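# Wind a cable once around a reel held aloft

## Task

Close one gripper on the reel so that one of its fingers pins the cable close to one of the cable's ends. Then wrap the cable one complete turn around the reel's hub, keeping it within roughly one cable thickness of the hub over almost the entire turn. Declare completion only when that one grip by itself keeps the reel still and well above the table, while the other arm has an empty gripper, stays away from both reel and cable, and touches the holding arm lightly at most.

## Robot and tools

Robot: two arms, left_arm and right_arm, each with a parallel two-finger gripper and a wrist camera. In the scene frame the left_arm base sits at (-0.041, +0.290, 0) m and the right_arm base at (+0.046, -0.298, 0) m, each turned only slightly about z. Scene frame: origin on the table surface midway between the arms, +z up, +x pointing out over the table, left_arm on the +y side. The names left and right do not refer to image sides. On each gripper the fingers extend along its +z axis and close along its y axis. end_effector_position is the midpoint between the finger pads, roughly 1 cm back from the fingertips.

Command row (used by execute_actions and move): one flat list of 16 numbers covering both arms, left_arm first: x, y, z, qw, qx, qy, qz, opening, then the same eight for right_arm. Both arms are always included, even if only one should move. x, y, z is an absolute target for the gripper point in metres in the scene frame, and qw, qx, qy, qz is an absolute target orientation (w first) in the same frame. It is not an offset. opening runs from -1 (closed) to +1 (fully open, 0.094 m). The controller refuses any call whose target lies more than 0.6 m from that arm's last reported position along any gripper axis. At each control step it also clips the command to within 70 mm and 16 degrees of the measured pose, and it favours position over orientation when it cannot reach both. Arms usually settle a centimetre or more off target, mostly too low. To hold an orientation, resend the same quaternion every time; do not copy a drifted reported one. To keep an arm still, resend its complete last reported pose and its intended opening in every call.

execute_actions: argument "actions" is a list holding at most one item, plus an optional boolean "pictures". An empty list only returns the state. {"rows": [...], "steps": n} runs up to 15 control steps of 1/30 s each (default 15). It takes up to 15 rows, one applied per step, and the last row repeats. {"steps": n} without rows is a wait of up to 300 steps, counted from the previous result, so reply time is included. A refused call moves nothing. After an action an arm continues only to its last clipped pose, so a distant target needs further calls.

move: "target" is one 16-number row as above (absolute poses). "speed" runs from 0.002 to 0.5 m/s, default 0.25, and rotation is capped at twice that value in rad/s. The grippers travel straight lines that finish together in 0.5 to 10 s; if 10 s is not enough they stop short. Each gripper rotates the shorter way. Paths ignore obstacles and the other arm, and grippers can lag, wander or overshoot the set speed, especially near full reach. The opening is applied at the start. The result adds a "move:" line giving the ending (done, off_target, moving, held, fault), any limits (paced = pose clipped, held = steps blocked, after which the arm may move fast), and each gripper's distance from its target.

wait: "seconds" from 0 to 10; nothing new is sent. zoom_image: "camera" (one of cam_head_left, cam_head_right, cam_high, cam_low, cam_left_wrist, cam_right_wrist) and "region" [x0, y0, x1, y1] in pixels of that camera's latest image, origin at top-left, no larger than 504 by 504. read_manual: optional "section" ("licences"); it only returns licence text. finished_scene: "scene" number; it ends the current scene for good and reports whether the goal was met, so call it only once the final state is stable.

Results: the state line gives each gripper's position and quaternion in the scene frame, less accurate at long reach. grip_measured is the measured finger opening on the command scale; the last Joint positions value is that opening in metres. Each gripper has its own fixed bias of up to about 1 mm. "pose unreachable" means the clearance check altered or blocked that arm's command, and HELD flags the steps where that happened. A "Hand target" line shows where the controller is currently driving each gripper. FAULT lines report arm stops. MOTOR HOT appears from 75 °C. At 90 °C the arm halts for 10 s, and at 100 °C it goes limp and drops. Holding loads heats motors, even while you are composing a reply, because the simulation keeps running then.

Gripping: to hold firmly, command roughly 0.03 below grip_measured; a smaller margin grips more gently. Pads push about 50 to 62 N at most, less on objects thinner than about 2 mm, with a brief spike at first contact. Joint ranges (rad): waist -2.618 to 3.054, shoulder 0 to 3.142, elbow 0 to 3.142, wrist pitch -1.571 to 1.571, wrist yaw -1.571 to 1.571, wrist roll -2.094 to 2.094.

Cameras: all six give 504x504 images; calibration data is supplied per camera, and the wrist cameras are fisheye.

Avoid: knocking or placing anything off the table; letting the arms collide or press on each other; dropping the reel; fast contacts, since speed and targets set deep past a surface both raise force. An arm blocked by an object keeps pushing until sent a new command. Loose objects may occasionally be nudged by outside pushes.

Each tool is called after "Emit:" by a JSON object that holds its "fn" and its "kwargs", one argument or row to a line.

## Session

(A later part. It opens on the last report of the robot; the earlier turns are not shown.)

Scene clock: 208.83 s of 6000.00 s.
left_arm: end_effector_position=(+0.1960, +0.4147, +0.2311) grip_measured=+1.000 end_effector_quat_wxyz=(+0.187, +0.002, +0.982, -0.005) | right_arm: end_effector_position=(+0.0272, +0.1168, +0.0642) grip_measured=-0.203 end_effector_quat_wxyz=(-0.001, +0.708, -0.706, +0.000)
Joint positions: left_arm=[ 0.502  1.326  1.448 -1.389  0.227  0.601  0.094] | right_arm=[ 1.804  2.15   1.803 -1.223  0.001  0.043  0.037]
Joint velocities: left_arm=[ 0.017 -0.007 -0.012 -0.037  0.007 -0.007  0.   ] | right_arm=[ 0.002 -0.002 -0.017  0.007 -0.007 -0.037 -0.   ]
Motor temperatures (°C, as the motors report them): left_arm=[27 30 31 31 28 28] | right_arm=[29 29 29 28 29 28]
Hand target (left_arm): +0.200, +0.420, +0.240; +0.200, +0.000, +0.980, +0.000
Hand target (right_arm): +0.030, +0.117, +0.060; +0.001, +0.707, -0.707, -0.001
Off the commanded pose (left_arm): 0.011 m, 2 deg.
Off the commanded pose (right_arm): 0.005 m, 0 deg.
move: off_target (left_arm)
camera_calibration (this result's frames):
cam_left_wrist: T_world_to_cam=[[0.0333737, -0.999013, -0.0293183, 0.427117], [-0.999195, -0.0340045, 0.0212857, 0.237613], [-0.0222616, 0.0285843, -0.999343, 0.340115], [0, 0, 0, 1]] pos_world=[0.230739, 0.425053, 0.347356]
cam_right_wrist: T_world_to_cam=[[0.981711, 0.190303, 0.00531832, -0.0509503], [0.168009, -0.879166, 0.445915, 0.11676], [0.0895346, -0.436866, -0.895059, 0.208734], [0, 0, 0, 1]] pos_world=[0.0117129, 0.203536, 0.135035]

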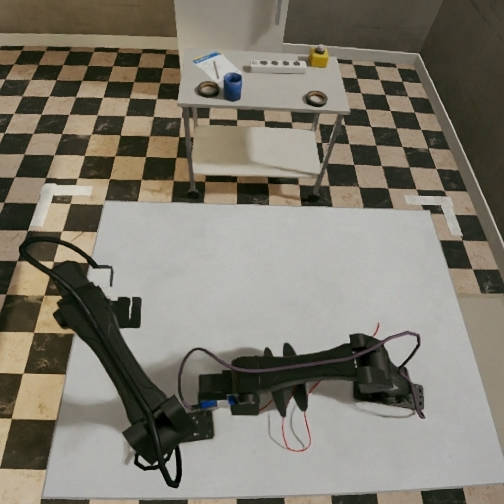

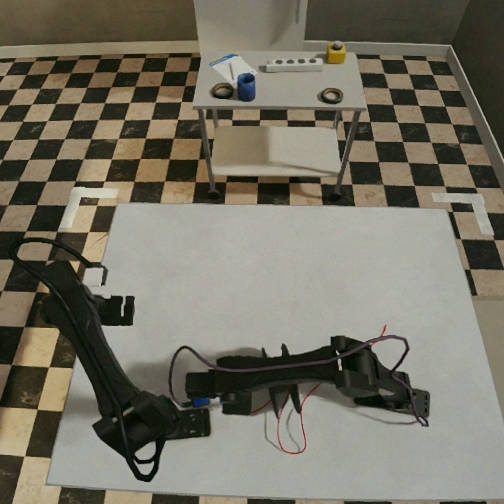

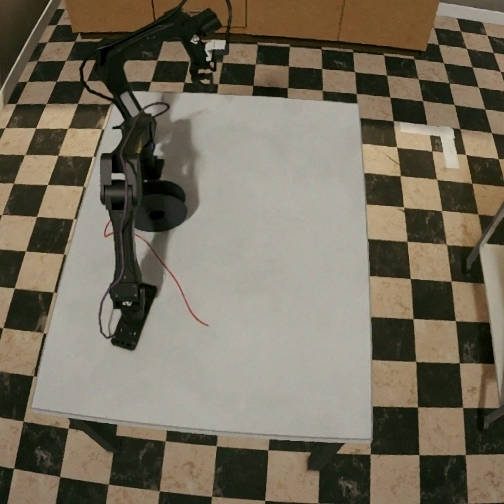

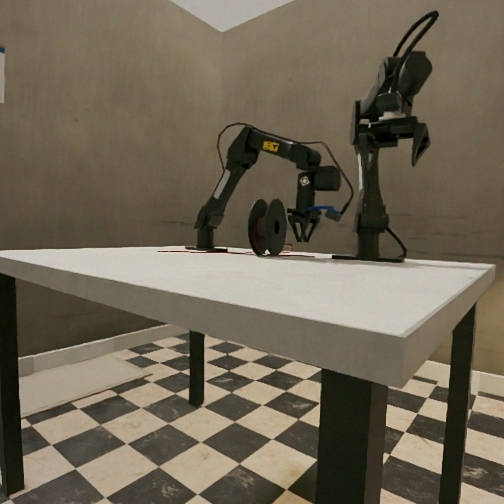

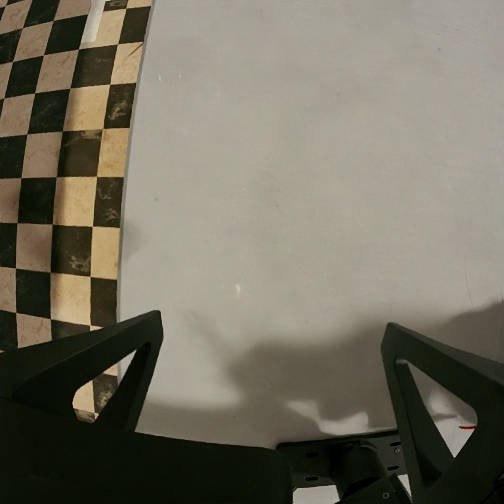

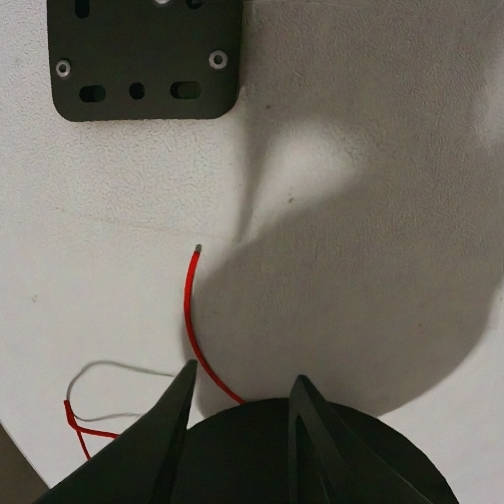

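Emit:
{"fn": "move", "kwargs": {
  "target": [0.2,0.42,0.24,0.2,0,0.98,0,1,0.0,0.118,0.025,0,-0.707,0.707,0,-0.2],
  "speed": 0.06
}}

Emit:
{"fn": "move", "kwargs": {
  "target": [0.2,0.42,0.24,0.2,0,0.98,0,1,0.0,0.118,0.005,0,-0.707,0.707,0,-0.2],
  "speed": 0.03
}}

Emit:
{"fn": "move", "kwargs": {
  "target": [0.2,0.42,0.24,0.2,0,0.98,0,1,0.0,0.118,0.005,0,-0.707,0.707,0,-0.98]
}}

Scene clock: 223.27 s of 6000.00 s.
left_arm: end_effector_position=(+0.1960, +0.4147, +0.2311) grip_measured=+1.000 end_effector_quat_wxyz=(+0.187, +0.002, +0.982, -0.005) | right_arm: end_effector_position=(+0.0029, +0.1202, +0.0321) grip_measured=-0.203 end_effector_quat_wxyz=(-0.003, +0.708, -0.706, -0.003)
Joint positions: left_arm=[ 0.502  1.326  1.448 -1.389  0.227  0.601  0.094] | right_arm=[ 1.861  2.186  1.731 -1.108  0.001  0.1    0.037]
Joint velocities: left_arm=[-0.002  0.012 -0.012  0.095  0.022 -0.007  0.   ] | right_arm=[-0.007  0.017  0.002  0.066 -0.051  0.081  0.   ]
Motor temperatures (°C, as the motors report them): left_arm=[27 30 31 31 28 28] | right_arm=[29 31 29 28 29 28]
Hand target (left_arm): +0.200, +0.420, +0.240; +0.200, +0.000, +0.980, +0.000
Hand target (right_arm): -0.000, +0.118, +0.025; +0.001, +0.707, -0.707, -0.000
Off the commanded pose (left_arm): 0.011 m, 2 deg.
Off the commanded pose (right_arm): 0.008 m, 0 deg.
After step 180, 7.23 s passed at rest.
move: off_target (left_arm)
camera_calibration (this result's frames):
cam_left_wrist: T_world_to_cam=[[0.0330194, -0.99902, -0.0294582, 0.427222], [-0.999207, -0.033653, 0.021277, 0.237472], [-0.0222475, 0.0287323, -0.99934, 0.34005], [0, 0, 0, 1]] pos_world=[0.230742, 0.425024, 0.347358]
cam_right_wrist: T_world_to_cam=[[0.981715, 0.190262, 0.00592123, -0.0276576], [0.168363, -0.882392, 0.439361, 0.138701], [0.0888186, -0.43033, -0.898291, 0.183039], [0, 0, 0, 1]] pos_world=[-0.0124575, 0.206418, 0.103647]

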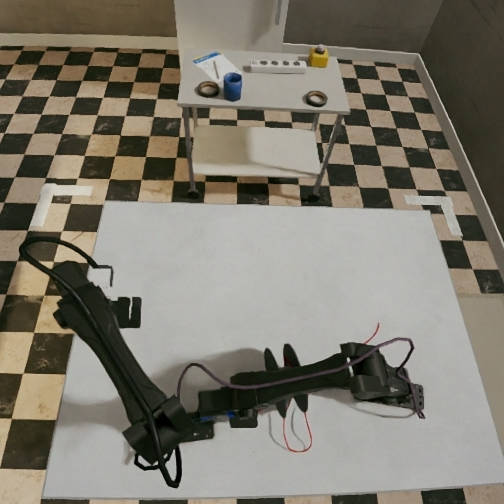

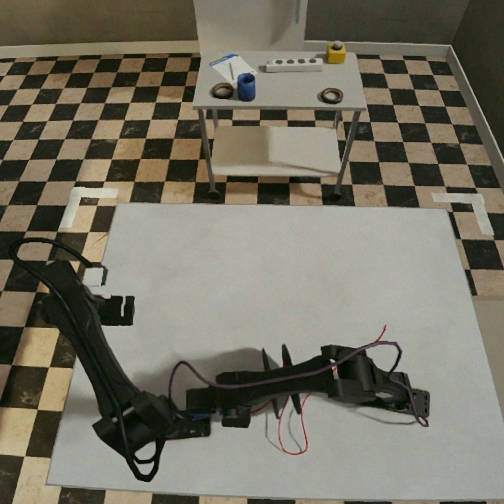

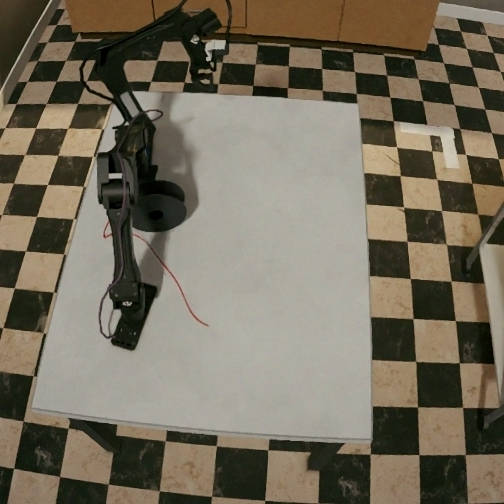

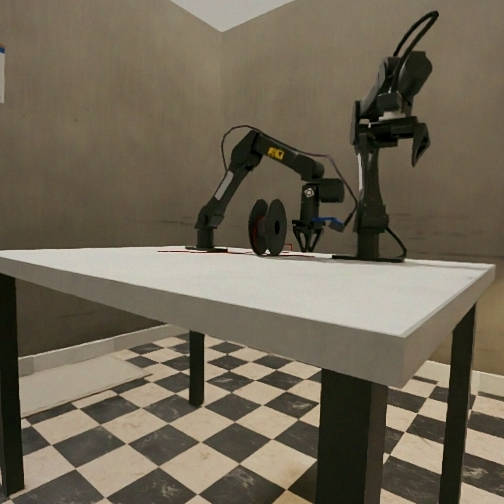

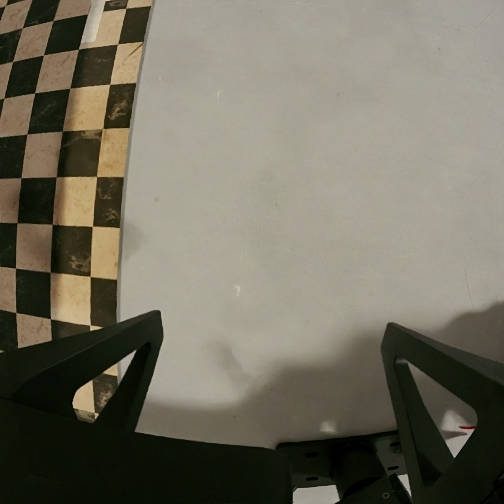

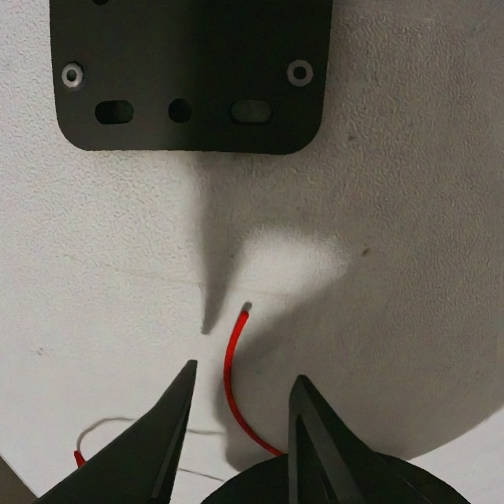

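Scene clock: 224.40 s of 6000.00 s.
left_arm: end_effector_position=(+0.1960, +0.4147, +0.2311) grip_measured=+1.000 end_effector_quat_wxyz=(+0.187, +0.002, +0.982, -0.005) | right_arm: end_effector_position=(+0.0027, +0.1225, +0.0191) grip_measured=-0.203 end_effector_quat_wxyz=(-0.007, +0.707, -0.707, -0.007)
Joint positions: left_arm=[ 0.502  1.326  1.448 -1.389  0.227  0.601  0.094] | right_arm=[ 1.861  2.196  1.694 -1.049  0.001  0.102  0.037]
Joint velocities: left_arm=[ 0.007 -0.012  0.002  0.051  0.007 -0.007  0.   ] | right_arm=[ 0.002 -0.012  0.007  0.022 -0.051  0.066  0.   ]
Motor temperatures (°C, as the motors report them): left_arm=[27 30 31 31 28 28] | right_arm=[29 31 29 28 29 28]
Hand target (left_arm): +0.200, +0.420, +0.240; +0.200, +0.000, +0.980, +0.000
Hand target (right_arm): +0.000, +0.118, +0.005; +0.000, +0.707, -0.707, -0.000
Off the commanded pose (left_arm): 0.011 m, 2 deg.
Off the commanded pose (right_arm): 0.015 m, 1 deg.
move: off_target (left_arm, right_arm)
camera_calibration (this result's frames):
cam_left_wrist: T_world_to_cam=[[0.0330194, -0.99902, -0.0294582, 0.427222], [-0.999207, -0.033653, 0.021277, 0.237472], [-0.0222475, 0.0287323, -0.99934, 0.34005], [0, 0, 0, 1]] pos_world=[0.230742, 0.425024, 0.347358]
cam_right_wrist: T_world_to_cam=[[0.982084, 0.188314, 0.0069421, -0.0275641], [0.167208, -0.887819, 0.428742, 0.147335], [0.0869013, -0.4199, -0.9034, 0.171105], [0, 0, 0, 1]] pos_world=[-0.0124346, 0.207845, 0.091599]

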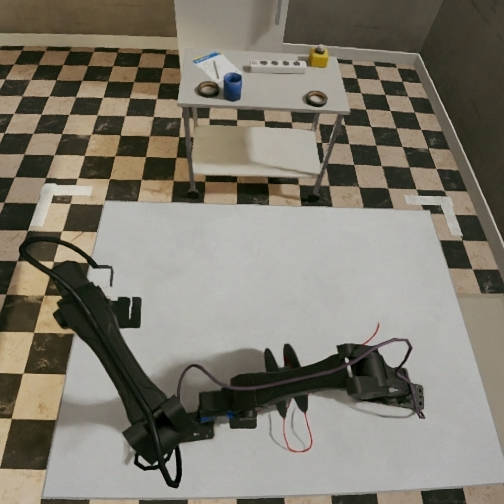

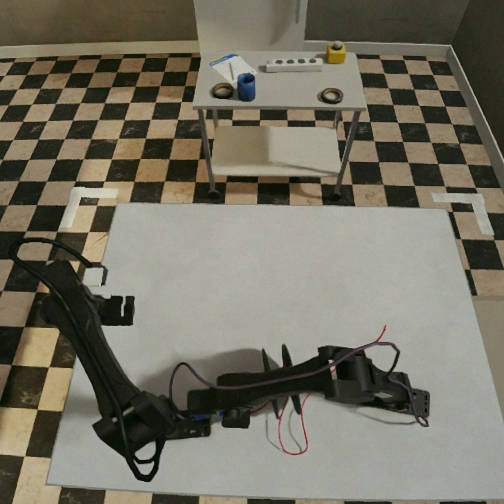

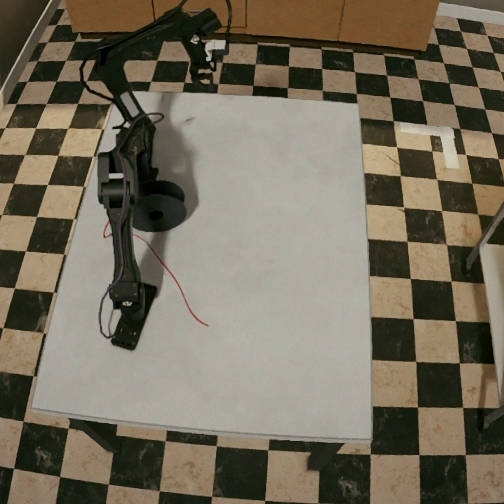

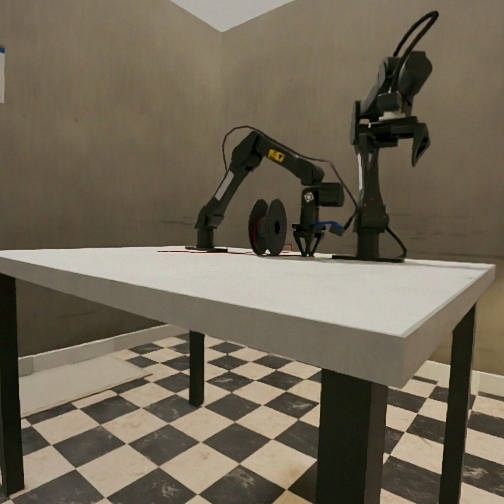

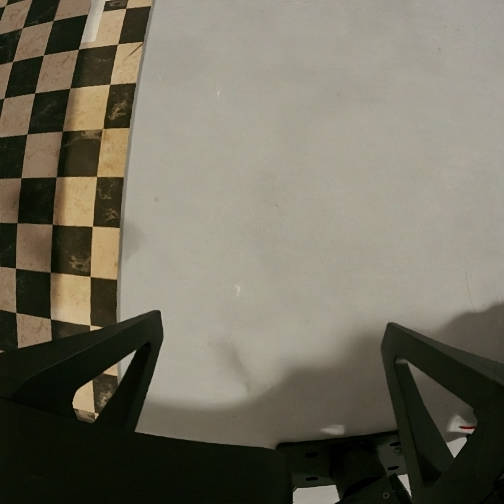

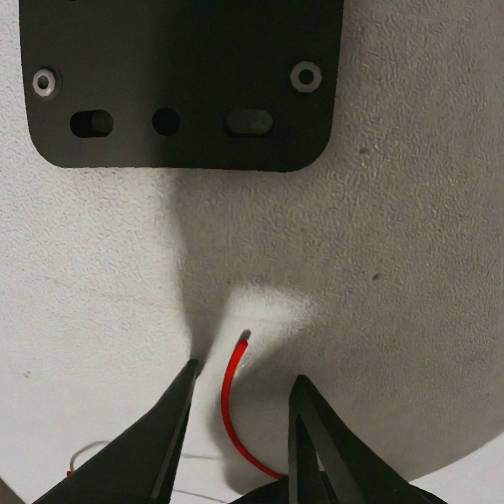

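Scene clock: 225.10 s of 6000.00 s.
left_arm: end_effector_position=(+0.1960, +0.4147, +0.2311) grip_measured=+1.000 end_effector_quat_wxyz=(+0.187, +0.002, +0.982, -0.005) | right_arm: end_effector_position=(+0.0027, +0.1226, +0.0191) grip_measured=-0.965 end_effector_quat_wxyz=(-0.007, +0.707, -0.707, -0.007)
Joint positions: left_arm=[ 0.502  1.326  1.448 -1.389  0.227  0.601  0.094] | right_arm=[ 1.861  2.196  1.694 -1.048  0.001  0.102  0.002]
Joint velocities: left_arm=[ 0.017 -0.002  0.012  0.007 -0.066  0.007  0.   ] | right_arm=[ 0.012  0.012  0.002 -0.007  0.007 -0.022 -0.   ]
Motor temperatures (°C, as the motors report them): left_arm=[27 30 31 31 28 28] | right_arm=[29 31 29 28 29 28]
Hand target (left_arm): +0.200, +0.420, +0.240; +0.200, +0.000, +0.980, +0.000
Hand target (right_arm): +0.000, +0.118, +0.005; +0.000, +0.707, -0.707, +0.000
Off the commanded pose (left_arm): 0.011 m, 2 deg.
Off the commanded pose (right_arm): 0.015 m, 1 deg.
move: off_target (left_arm, right_arm)
camera_calibration (this result's frames):
cam_left_wrist: T_world_to_cam=[[0.0330194, -0.99902, -0.0294582, 0.427222], [-0.999207, -0.033653, 0.021277, 0.237472], [-0.0222475, 0.0287323, -0.99934, 0.34005], [0, 0, 0, 1]] pos_world=[0.230742, 0.425024, 0.347358]
cam_right_wrist: T_world_to_cam=[[0.982085, 0.188311, 0.00697552, -0.0275727], [0.167224, -0.887981, 0.428398, 0.147446], [0.0868663, -0.419557, -0.903563, 0.171108], [0, 0, 0, 1]] pos_world=[-0.0124415, 0.207912, 0.0916338]

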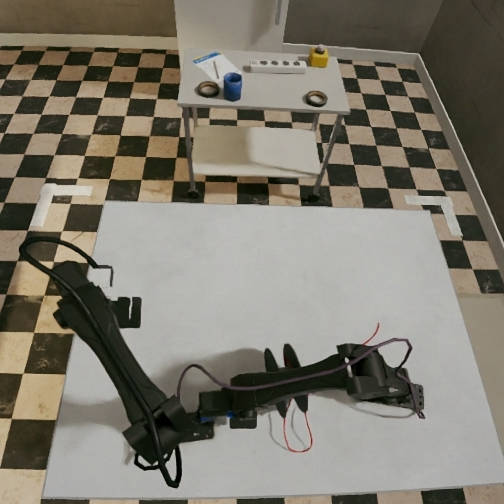

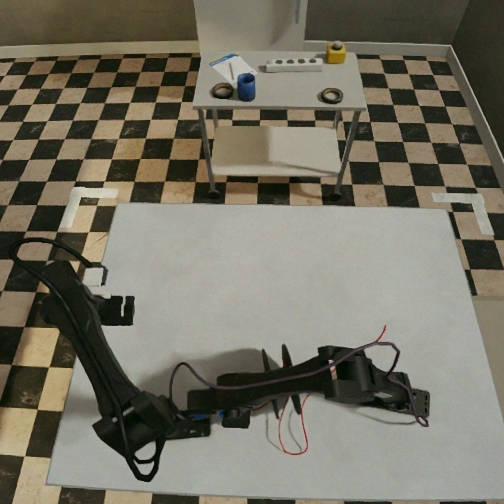

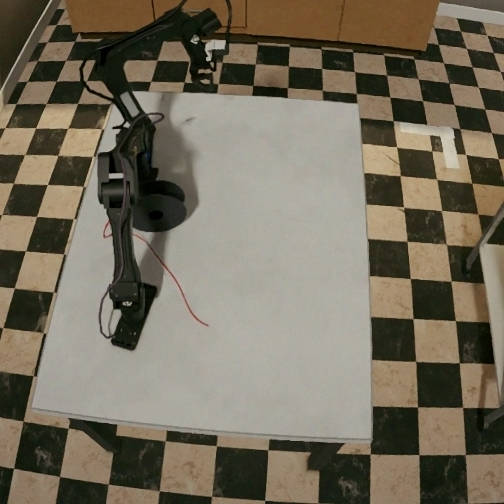

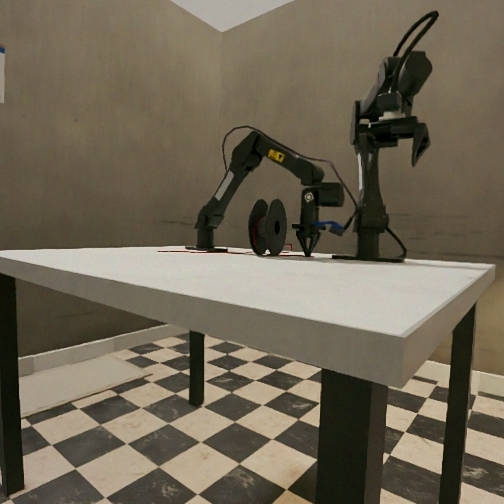

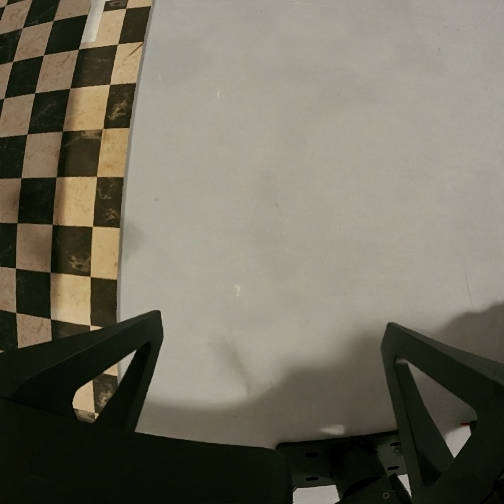

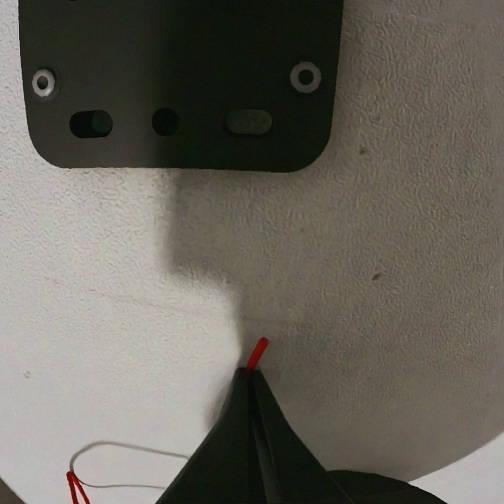

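Emit:
{"fn": "move", "kwargs": {
  "target": [0.2,0.42,0.24,0.2,0,0.98,0,1,-0.065,0.095,0.07,0,-0.707,0.707,0,-0.98],
  "speed": 0.05
}}

Emit:
{"fn": "move", "kwargs": {
  "target": [0.2,0.42,0.24,0.2,0,0.98,0,1,-0.07,0.045,0.15,0,-0.707,0.707,0,-0.98],
  "speed": 0.05
}}

Scene clock: 231.83 s of 6000.00 s.
left_arm: end_effector_position=(+0.1960, +0.4147, +0.2311) grip_measured=+1.000 end_effector_quat_wxyz=(+0.187, +0.002, +0.982, -0.005) | right_arm: end_effector_position=(-0.0606, +0.0897, +0.0567) grip_measured=-0.965 end_effector_quat_wxyz=(+0.007, +0.708, -0.706, +0.014)
Joint positions: left_arm=[ 0.502  1.326  1.448 -1.389  0.227  0.601  0.094] | right_arm=[ 2.027  2.132  1.745 -1.214  0.001  0.264  0.002]
Joint velocities: left_arm=[-0.002 -0.027 -0.007  0.022  0.037 -0.037  0.   ] | right_arm=[-0.012 -0.007 -0.007 -0.022  0.11   0.066  0.   ]
Motor temperatures (°C, as the motors report them): left_arm=[27 30 31 31 28 28] | right_arm=[29 32 29 28 29 28]
Hand target (left_arm): +0.200, +0.420, +0.240; +0.200, +0.000, +0.980, +0.000
Hand target (right_arm): -0.066, +0.094, +0.070; +0.002, +0.707, -0.707, -0.002
Off the commanded pose (left_arm): 0.011 m, 2 deg.
Off the commanded pose (right_arm): 0.015 m, 2 deg.
move: off_target (left_arm, right_arm)
camera_calibration (this result's frames):
cam_left_wrist: T_world_to_cam=[[0.0330194, -0.99902, -0.0294582, 0.427222], [-0.999207, -0.033653, 0.021277, 0.237472], [-0.0222475, 0.0287323, -0.99934, 0.34005], [0, 0, 0, 1]] pos_world=[0.230742, 0.425024, 0.347358]
cam_right_wrist: T_world_to_cam=[[0.981368, 0.191991, 0.00745928, 0.040092], [0.165625, -0.864996, 0.473656, 0.107927], [0.0973901, -0.463595, -0.880679, 0.200112], [0, 0, 0, 1]] pos_world=[-0.0767093, 0.17843, 0.124815]

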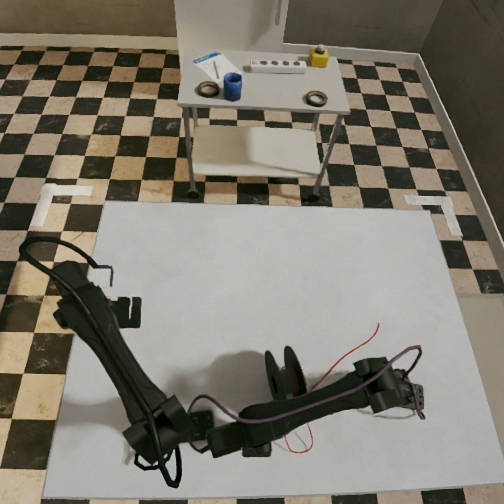

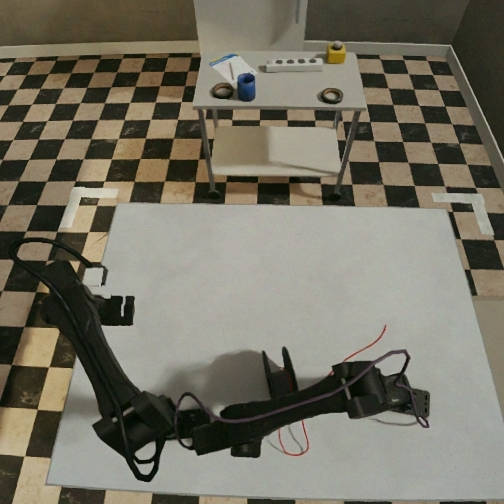

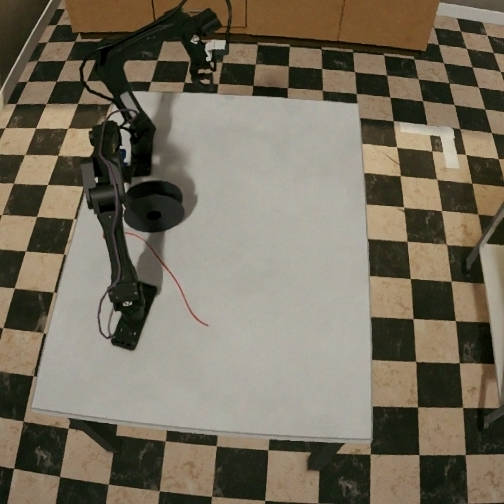

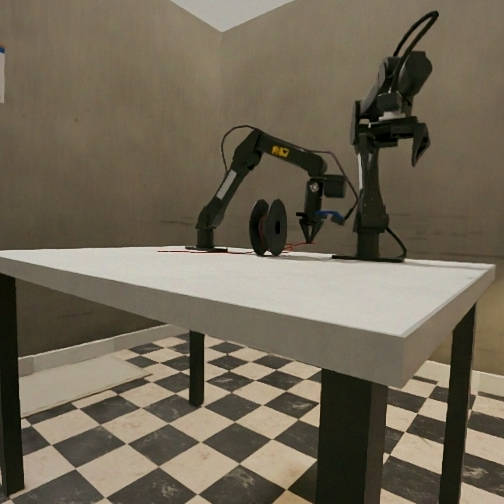

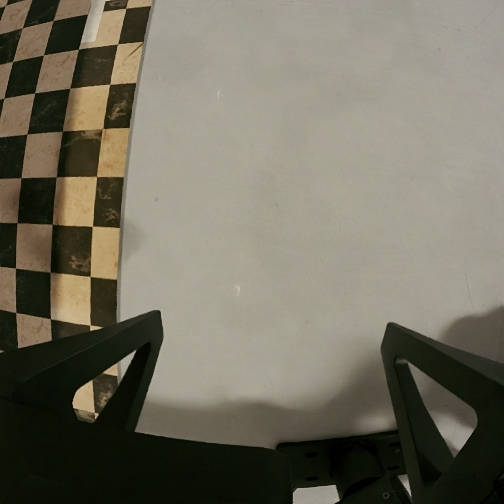

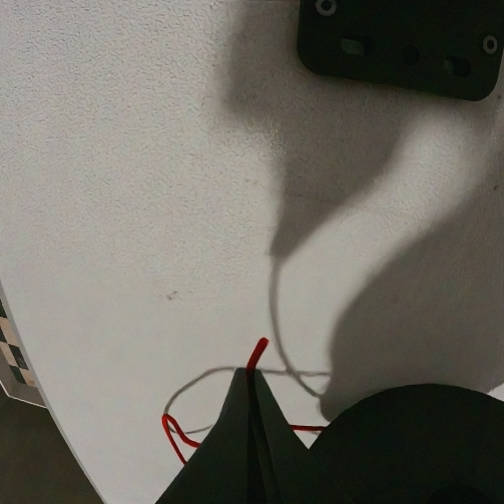

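Scene clock: 234.27 s of 6000.00 s.
left_arm: end_effector_position=(+0.1960, +0.4147, +0.2311) grip_measured=+1.000 end_effector_quat_wxyz=(+0.187, +0.002, +0.982, -0.005) | right_arm: end_effector_position=(-0.0655, +0.0421, +0.1381) grip_measured=-0.965 end_effector_quat_wxyz=(+0.006, +0.707, -0.707, +0.013)
Joint positions: left_arm=[ 0.502  1.326  1.448 -1.389  0.227  0.601  0.094] | right_arm=[ 2.075  1.936  1.78  -1.444  0.001  0.316  0.002]
Joint velocities: left_arm=[-0.012 -0.017 -0.007 -0.037 -0.037  0.022  0.   ] | right_arm=[ 0.012  0.012 -0.012 -0.007 -0.007  0.007 -0.   ]
Motor temperatures (°C, as the motors report them): left_arm=[27 30 31 31 28 28] | right_arm=[29 32 29 28 29 28]
Hand target (left_arm): +0.200, +0.420, +0.240; +0.200, +0.000, +0.980, +0.000
Hand target (right_arm): -0.070, +0.043, +0.149; +0.001, +0.707, -0.707, -0.000
Off the commanded pose (left_arm): 0.011 m, 2 deg.
Off the commanded pose (right_arm): 0.013 m, 2 deg.
move: off_target (left_arm, right_arm)
camera_calibration (this result's frames):
cam_left_wrist: T_world_to_cam=[[0.0330194, -0.99902, -0.0294582, 0.427222], [-0.999207, -0.033653, 0.021277, 0.237472], [-0.0222475, 0.0287323, -0.99934, 0.34005], [0, 0, 0, 1]] pos_world=[0.230742, 0.425024, 0.347358]
cam_right_wrist: T_world_to_cam=[[0.982081, 0.188253, 0.00885394, 0.0534913], [0.161852, -0.866555, 0.472109, 0.0290984], [0.0965484, -0.462216, -0.881496, 0.250207], [0, 0, 0, 1]] pos_world=[-0.0813995, 0.130795, 0.206345]

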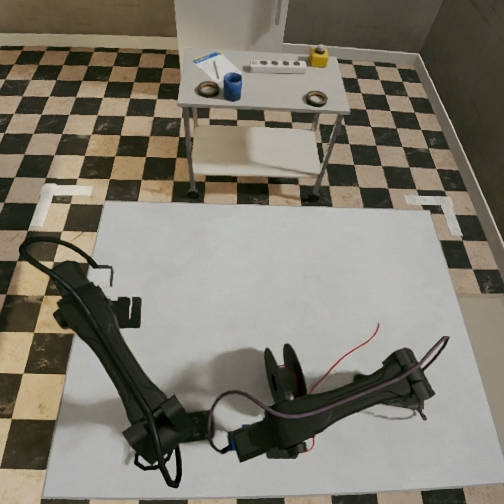

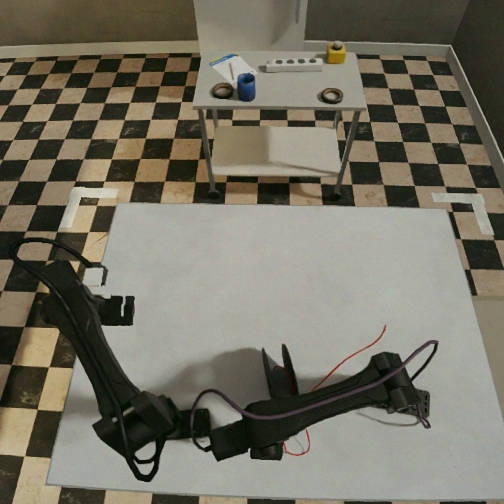

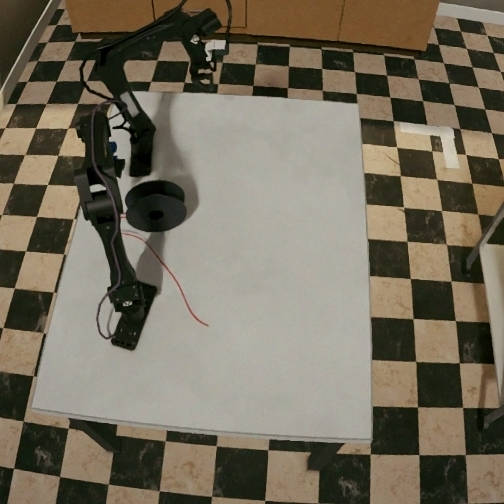

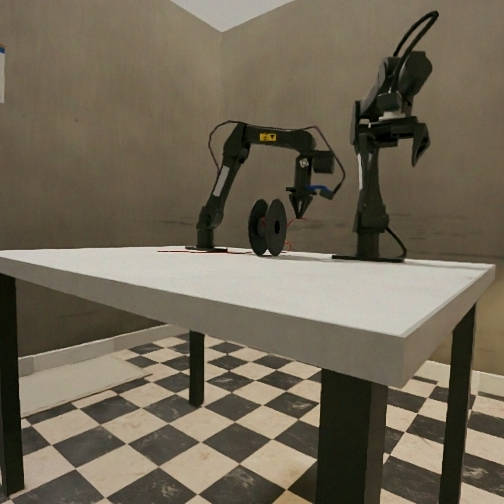

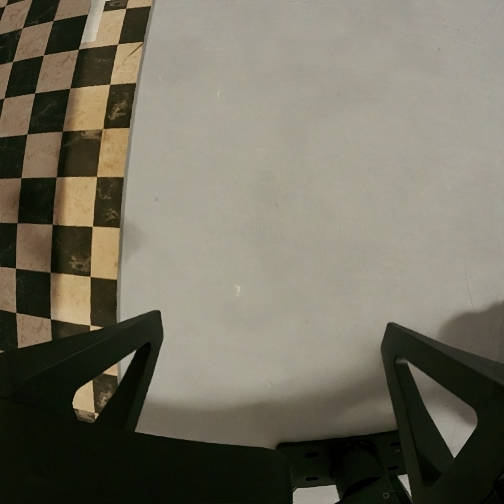

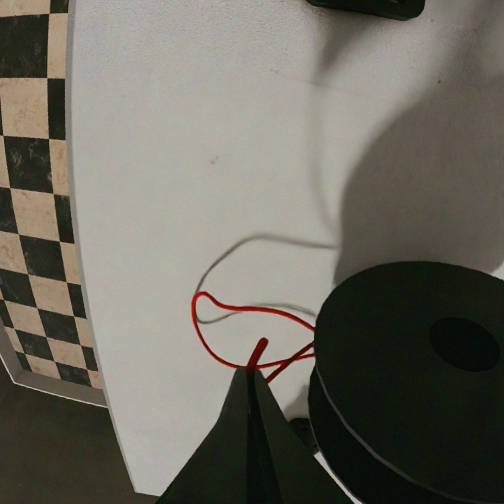

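Emit:
{"fn": "move", "kwargs": {
  "target": [0.2,0.42,0.24,0.2,0,0.98,0,1,-0.01,0.045,0.215,0.05,-0.705,0.705,0.05,-0.98],
  "speed": 0.05
}}

Emit:
{"fn": "move", "kwargs": {
  "target": [0.2,0.42,0.24,0.2,0,0.98,0,1,0.05,0.065,0.205,0.05,-0.705,0.705,0.05,-0.98],
  "speed": 0.04
}}

Scene clock: 240.33 s of 6000.00 s.
left_arm: end_effector_position=(+0.1960, +0.4147, +0.2311) grip_measured=+1.000 end_effector_quat_wxyz=(+0.187, +0.002, +0.982, -0.005) | right_arm: end_effector_position=(-0.0139, +0.0427, +0.2036) grip_measured=-0.965 end_effector_quat_wxyz=(-0.039, +0.706, -0.706, -0.039)
Joint positions: left_arm=[ 0.502  1.326  1.448 -1.389  0.227  0.601  0.094] | right_arm=[ 1.942  1.793  1.853 -1.522  0.02   0.183  0.002]
Joint velocities: left_arm=[ 0.022  0.002 -0.012  0.051 -0.022 -0.007  0.   ] | right_arm=[-0.007  0.002  0.002 -0.007  0.037 -0.081  0.   ]
Motor temperatures (°C, as the motors report them): left_arm=[27 30 32 31 28 28] | right_arm=[29 32 29 28 29 28]
Hand target (left_arm): +0.200, +0.420, +0.240; +0.200, +0.000, +0.980, +0.000
Hand target (right_arm): -0.009, +0.044, +0.215; -0.053, +0.705, -0.706, -0.048
Off the commanded pose (left_arm): 0.011 m, 2 deg.
Off the commanded pose (right_arm): 0.012 m, 2 deg.
move: off_target (left_arm, right_arm)
camera_calibration (this result's frames):
cam_left_wrist: T_world_to_cam=[[0.0330194, -0.99902, -0.0294582, 0.427222], [-0.999207, -0.033653, 0.021277, 0.237472], [-0.0222475, 0.0287323, -0.99934, 0.34005], [0, 0, 0, 1]] pos_world=[0.230742, 0.425024, 0.347358]
cam_right_wrist: T_world_to_cam=[[0.982282, 0.1858, 0.0244913, -0.000964476], [0.165945, -0.923056, 0.347031, 0.0182377], [0.0870854, -0.336818, -0.937534, 0.309147], [0, 0, 0, 1]] pos_world=[-0.0290013, 0.12114, 0.283531]

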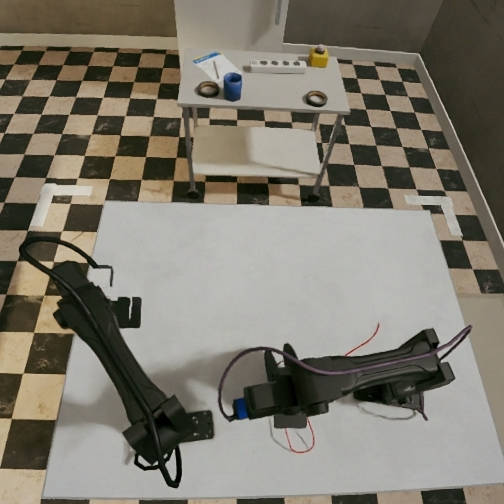

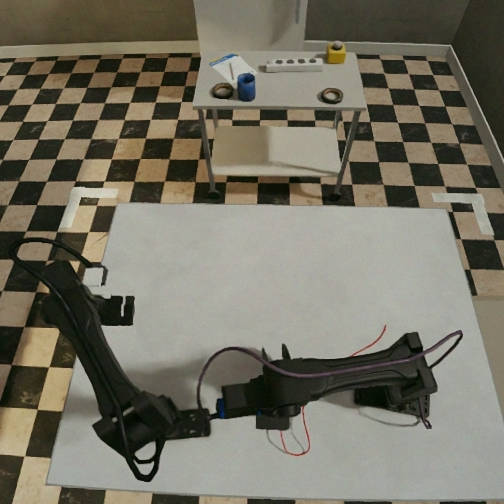

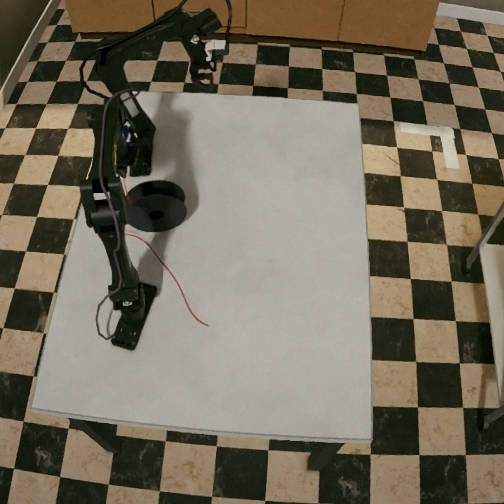

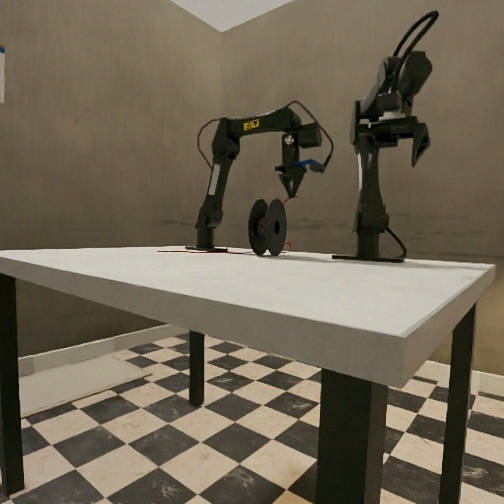

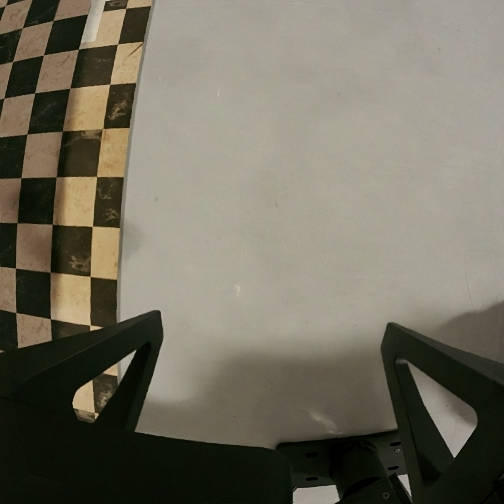

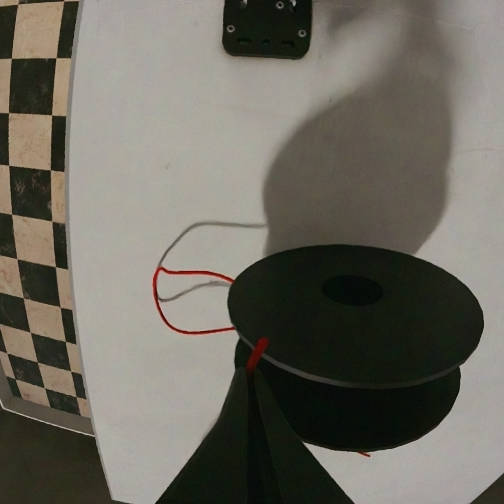

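Scene clock: 242.33 s of 6000.00 s.
left_arm: end_effector_position=(+0.1960, +0.4147, +0.2311) grip_measured=+1.000 end_effector_quat_wxyz=(+0.187, +0.002, +0.982, -0.005) | right_arm: end_effector_position=(+0.0501, +0.0562, +0.2020) grip_measured=-0.965 end_effector_quat_wxyz=(-0.047, +0.705, -0.707, -0.035)
Joint positions: left_arm=[ 0.502  1.326  1.448 -1.389  0.227  0.601  0.094] | right_arm=[ 1.755  1.819  1.877 -1.514  0.017 -0.002  0.002]
Joint velocities: left_arm=[-0.007 -0.002  0.007  0.007 -0.037  0.022  0.   ] | right_arm=[ 0.002  0.002  0.012 -0.007 -0.051  0.007 -0.   ]
Motor temperatures (°C, as the motors report them): left_arm=[27 30 32 31 28 28] | right_arm=[29 32 29 28 29 28]
Hand target (left_arm): +0.200, +0.420, +0.240; +0.200, +0.000, +0.980, +0.000
Hand target (right_arm): +0.050, +0.065, +0.205; -0.052, +0.705, -0.705, -0.048
Off the commanded pose (left_arm): 0.011 m, 2 deg.
Off the commanded pose (right_arm): 0.009 m, 2 deg.
move: off_target (left_arm)
camera_calibration (this result's frames):
cam_left_wrist: T_world_to_cam=[[0.0330194, -0.99902, -0.0294582, 0.427222], [-0.999207, -0.033653, 0.021277, 0.237472], [-0.0222475, 0.0287323, -0.99934, 0.34005], [0, 0, 0, 1]] pos_world=[0.230742, 0.425024, 0.347358]
cam_right_wrist: T_world_to_cam=[[0.982283, 0.182556, 0.042352, -0.0697257], [0.157076, -0.925276, 0.345242, 0.0215952], [0.102213, -0.332473, -0.937557, 0.305586], [0, 0, 0, 1]] pos_world=[0.0338633, 0.13431, 0.282002]

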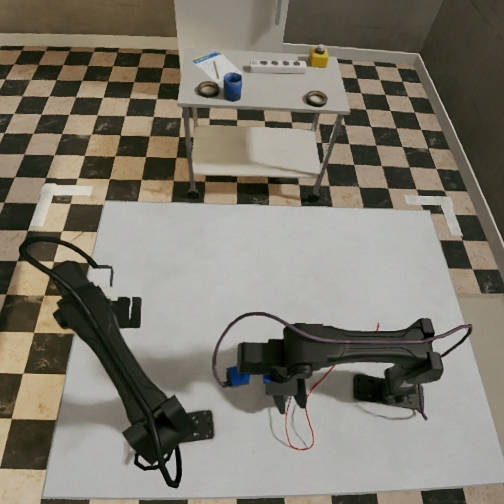

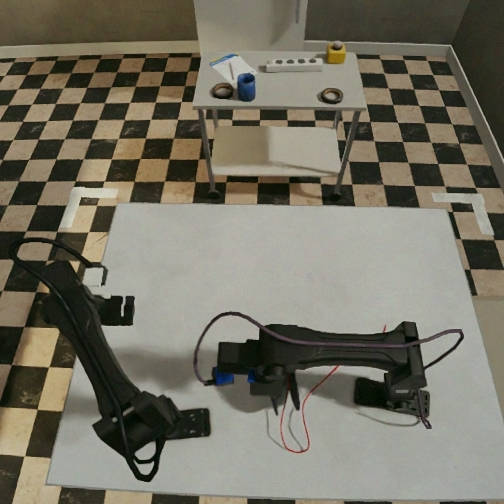

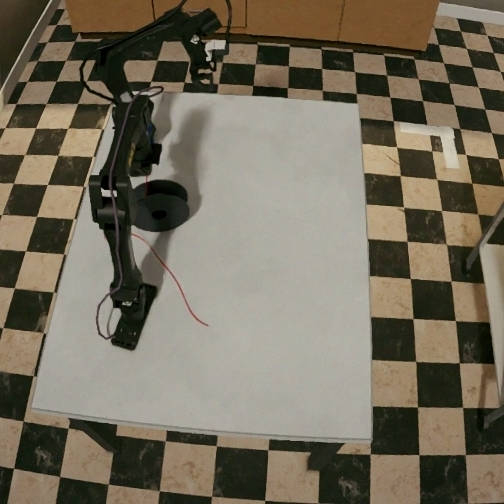

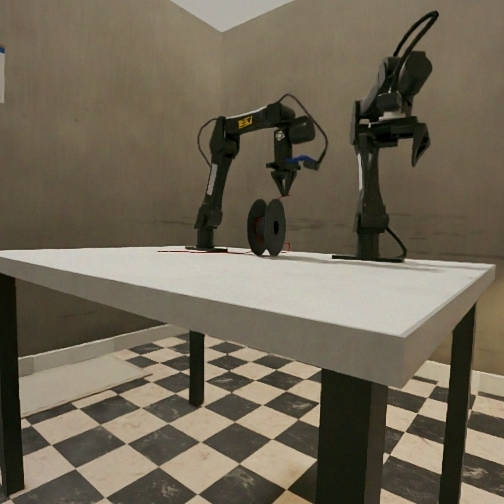

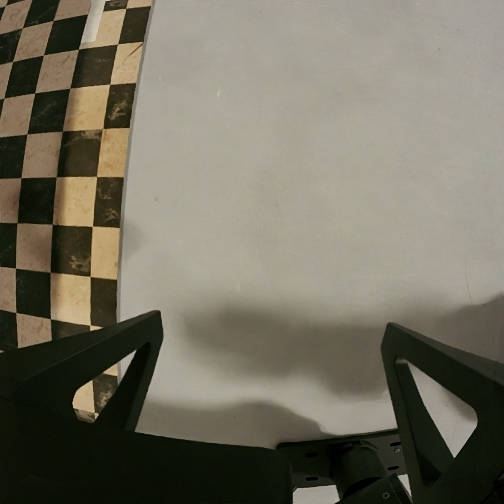

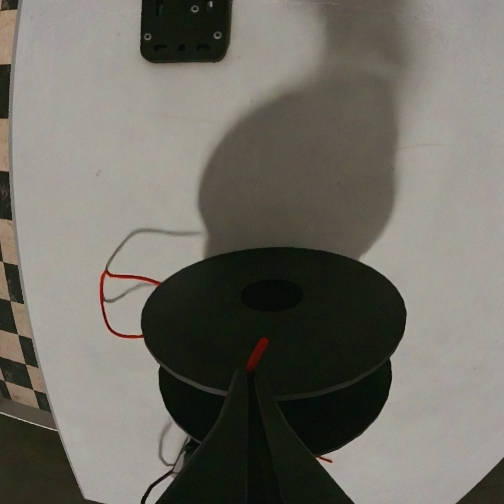

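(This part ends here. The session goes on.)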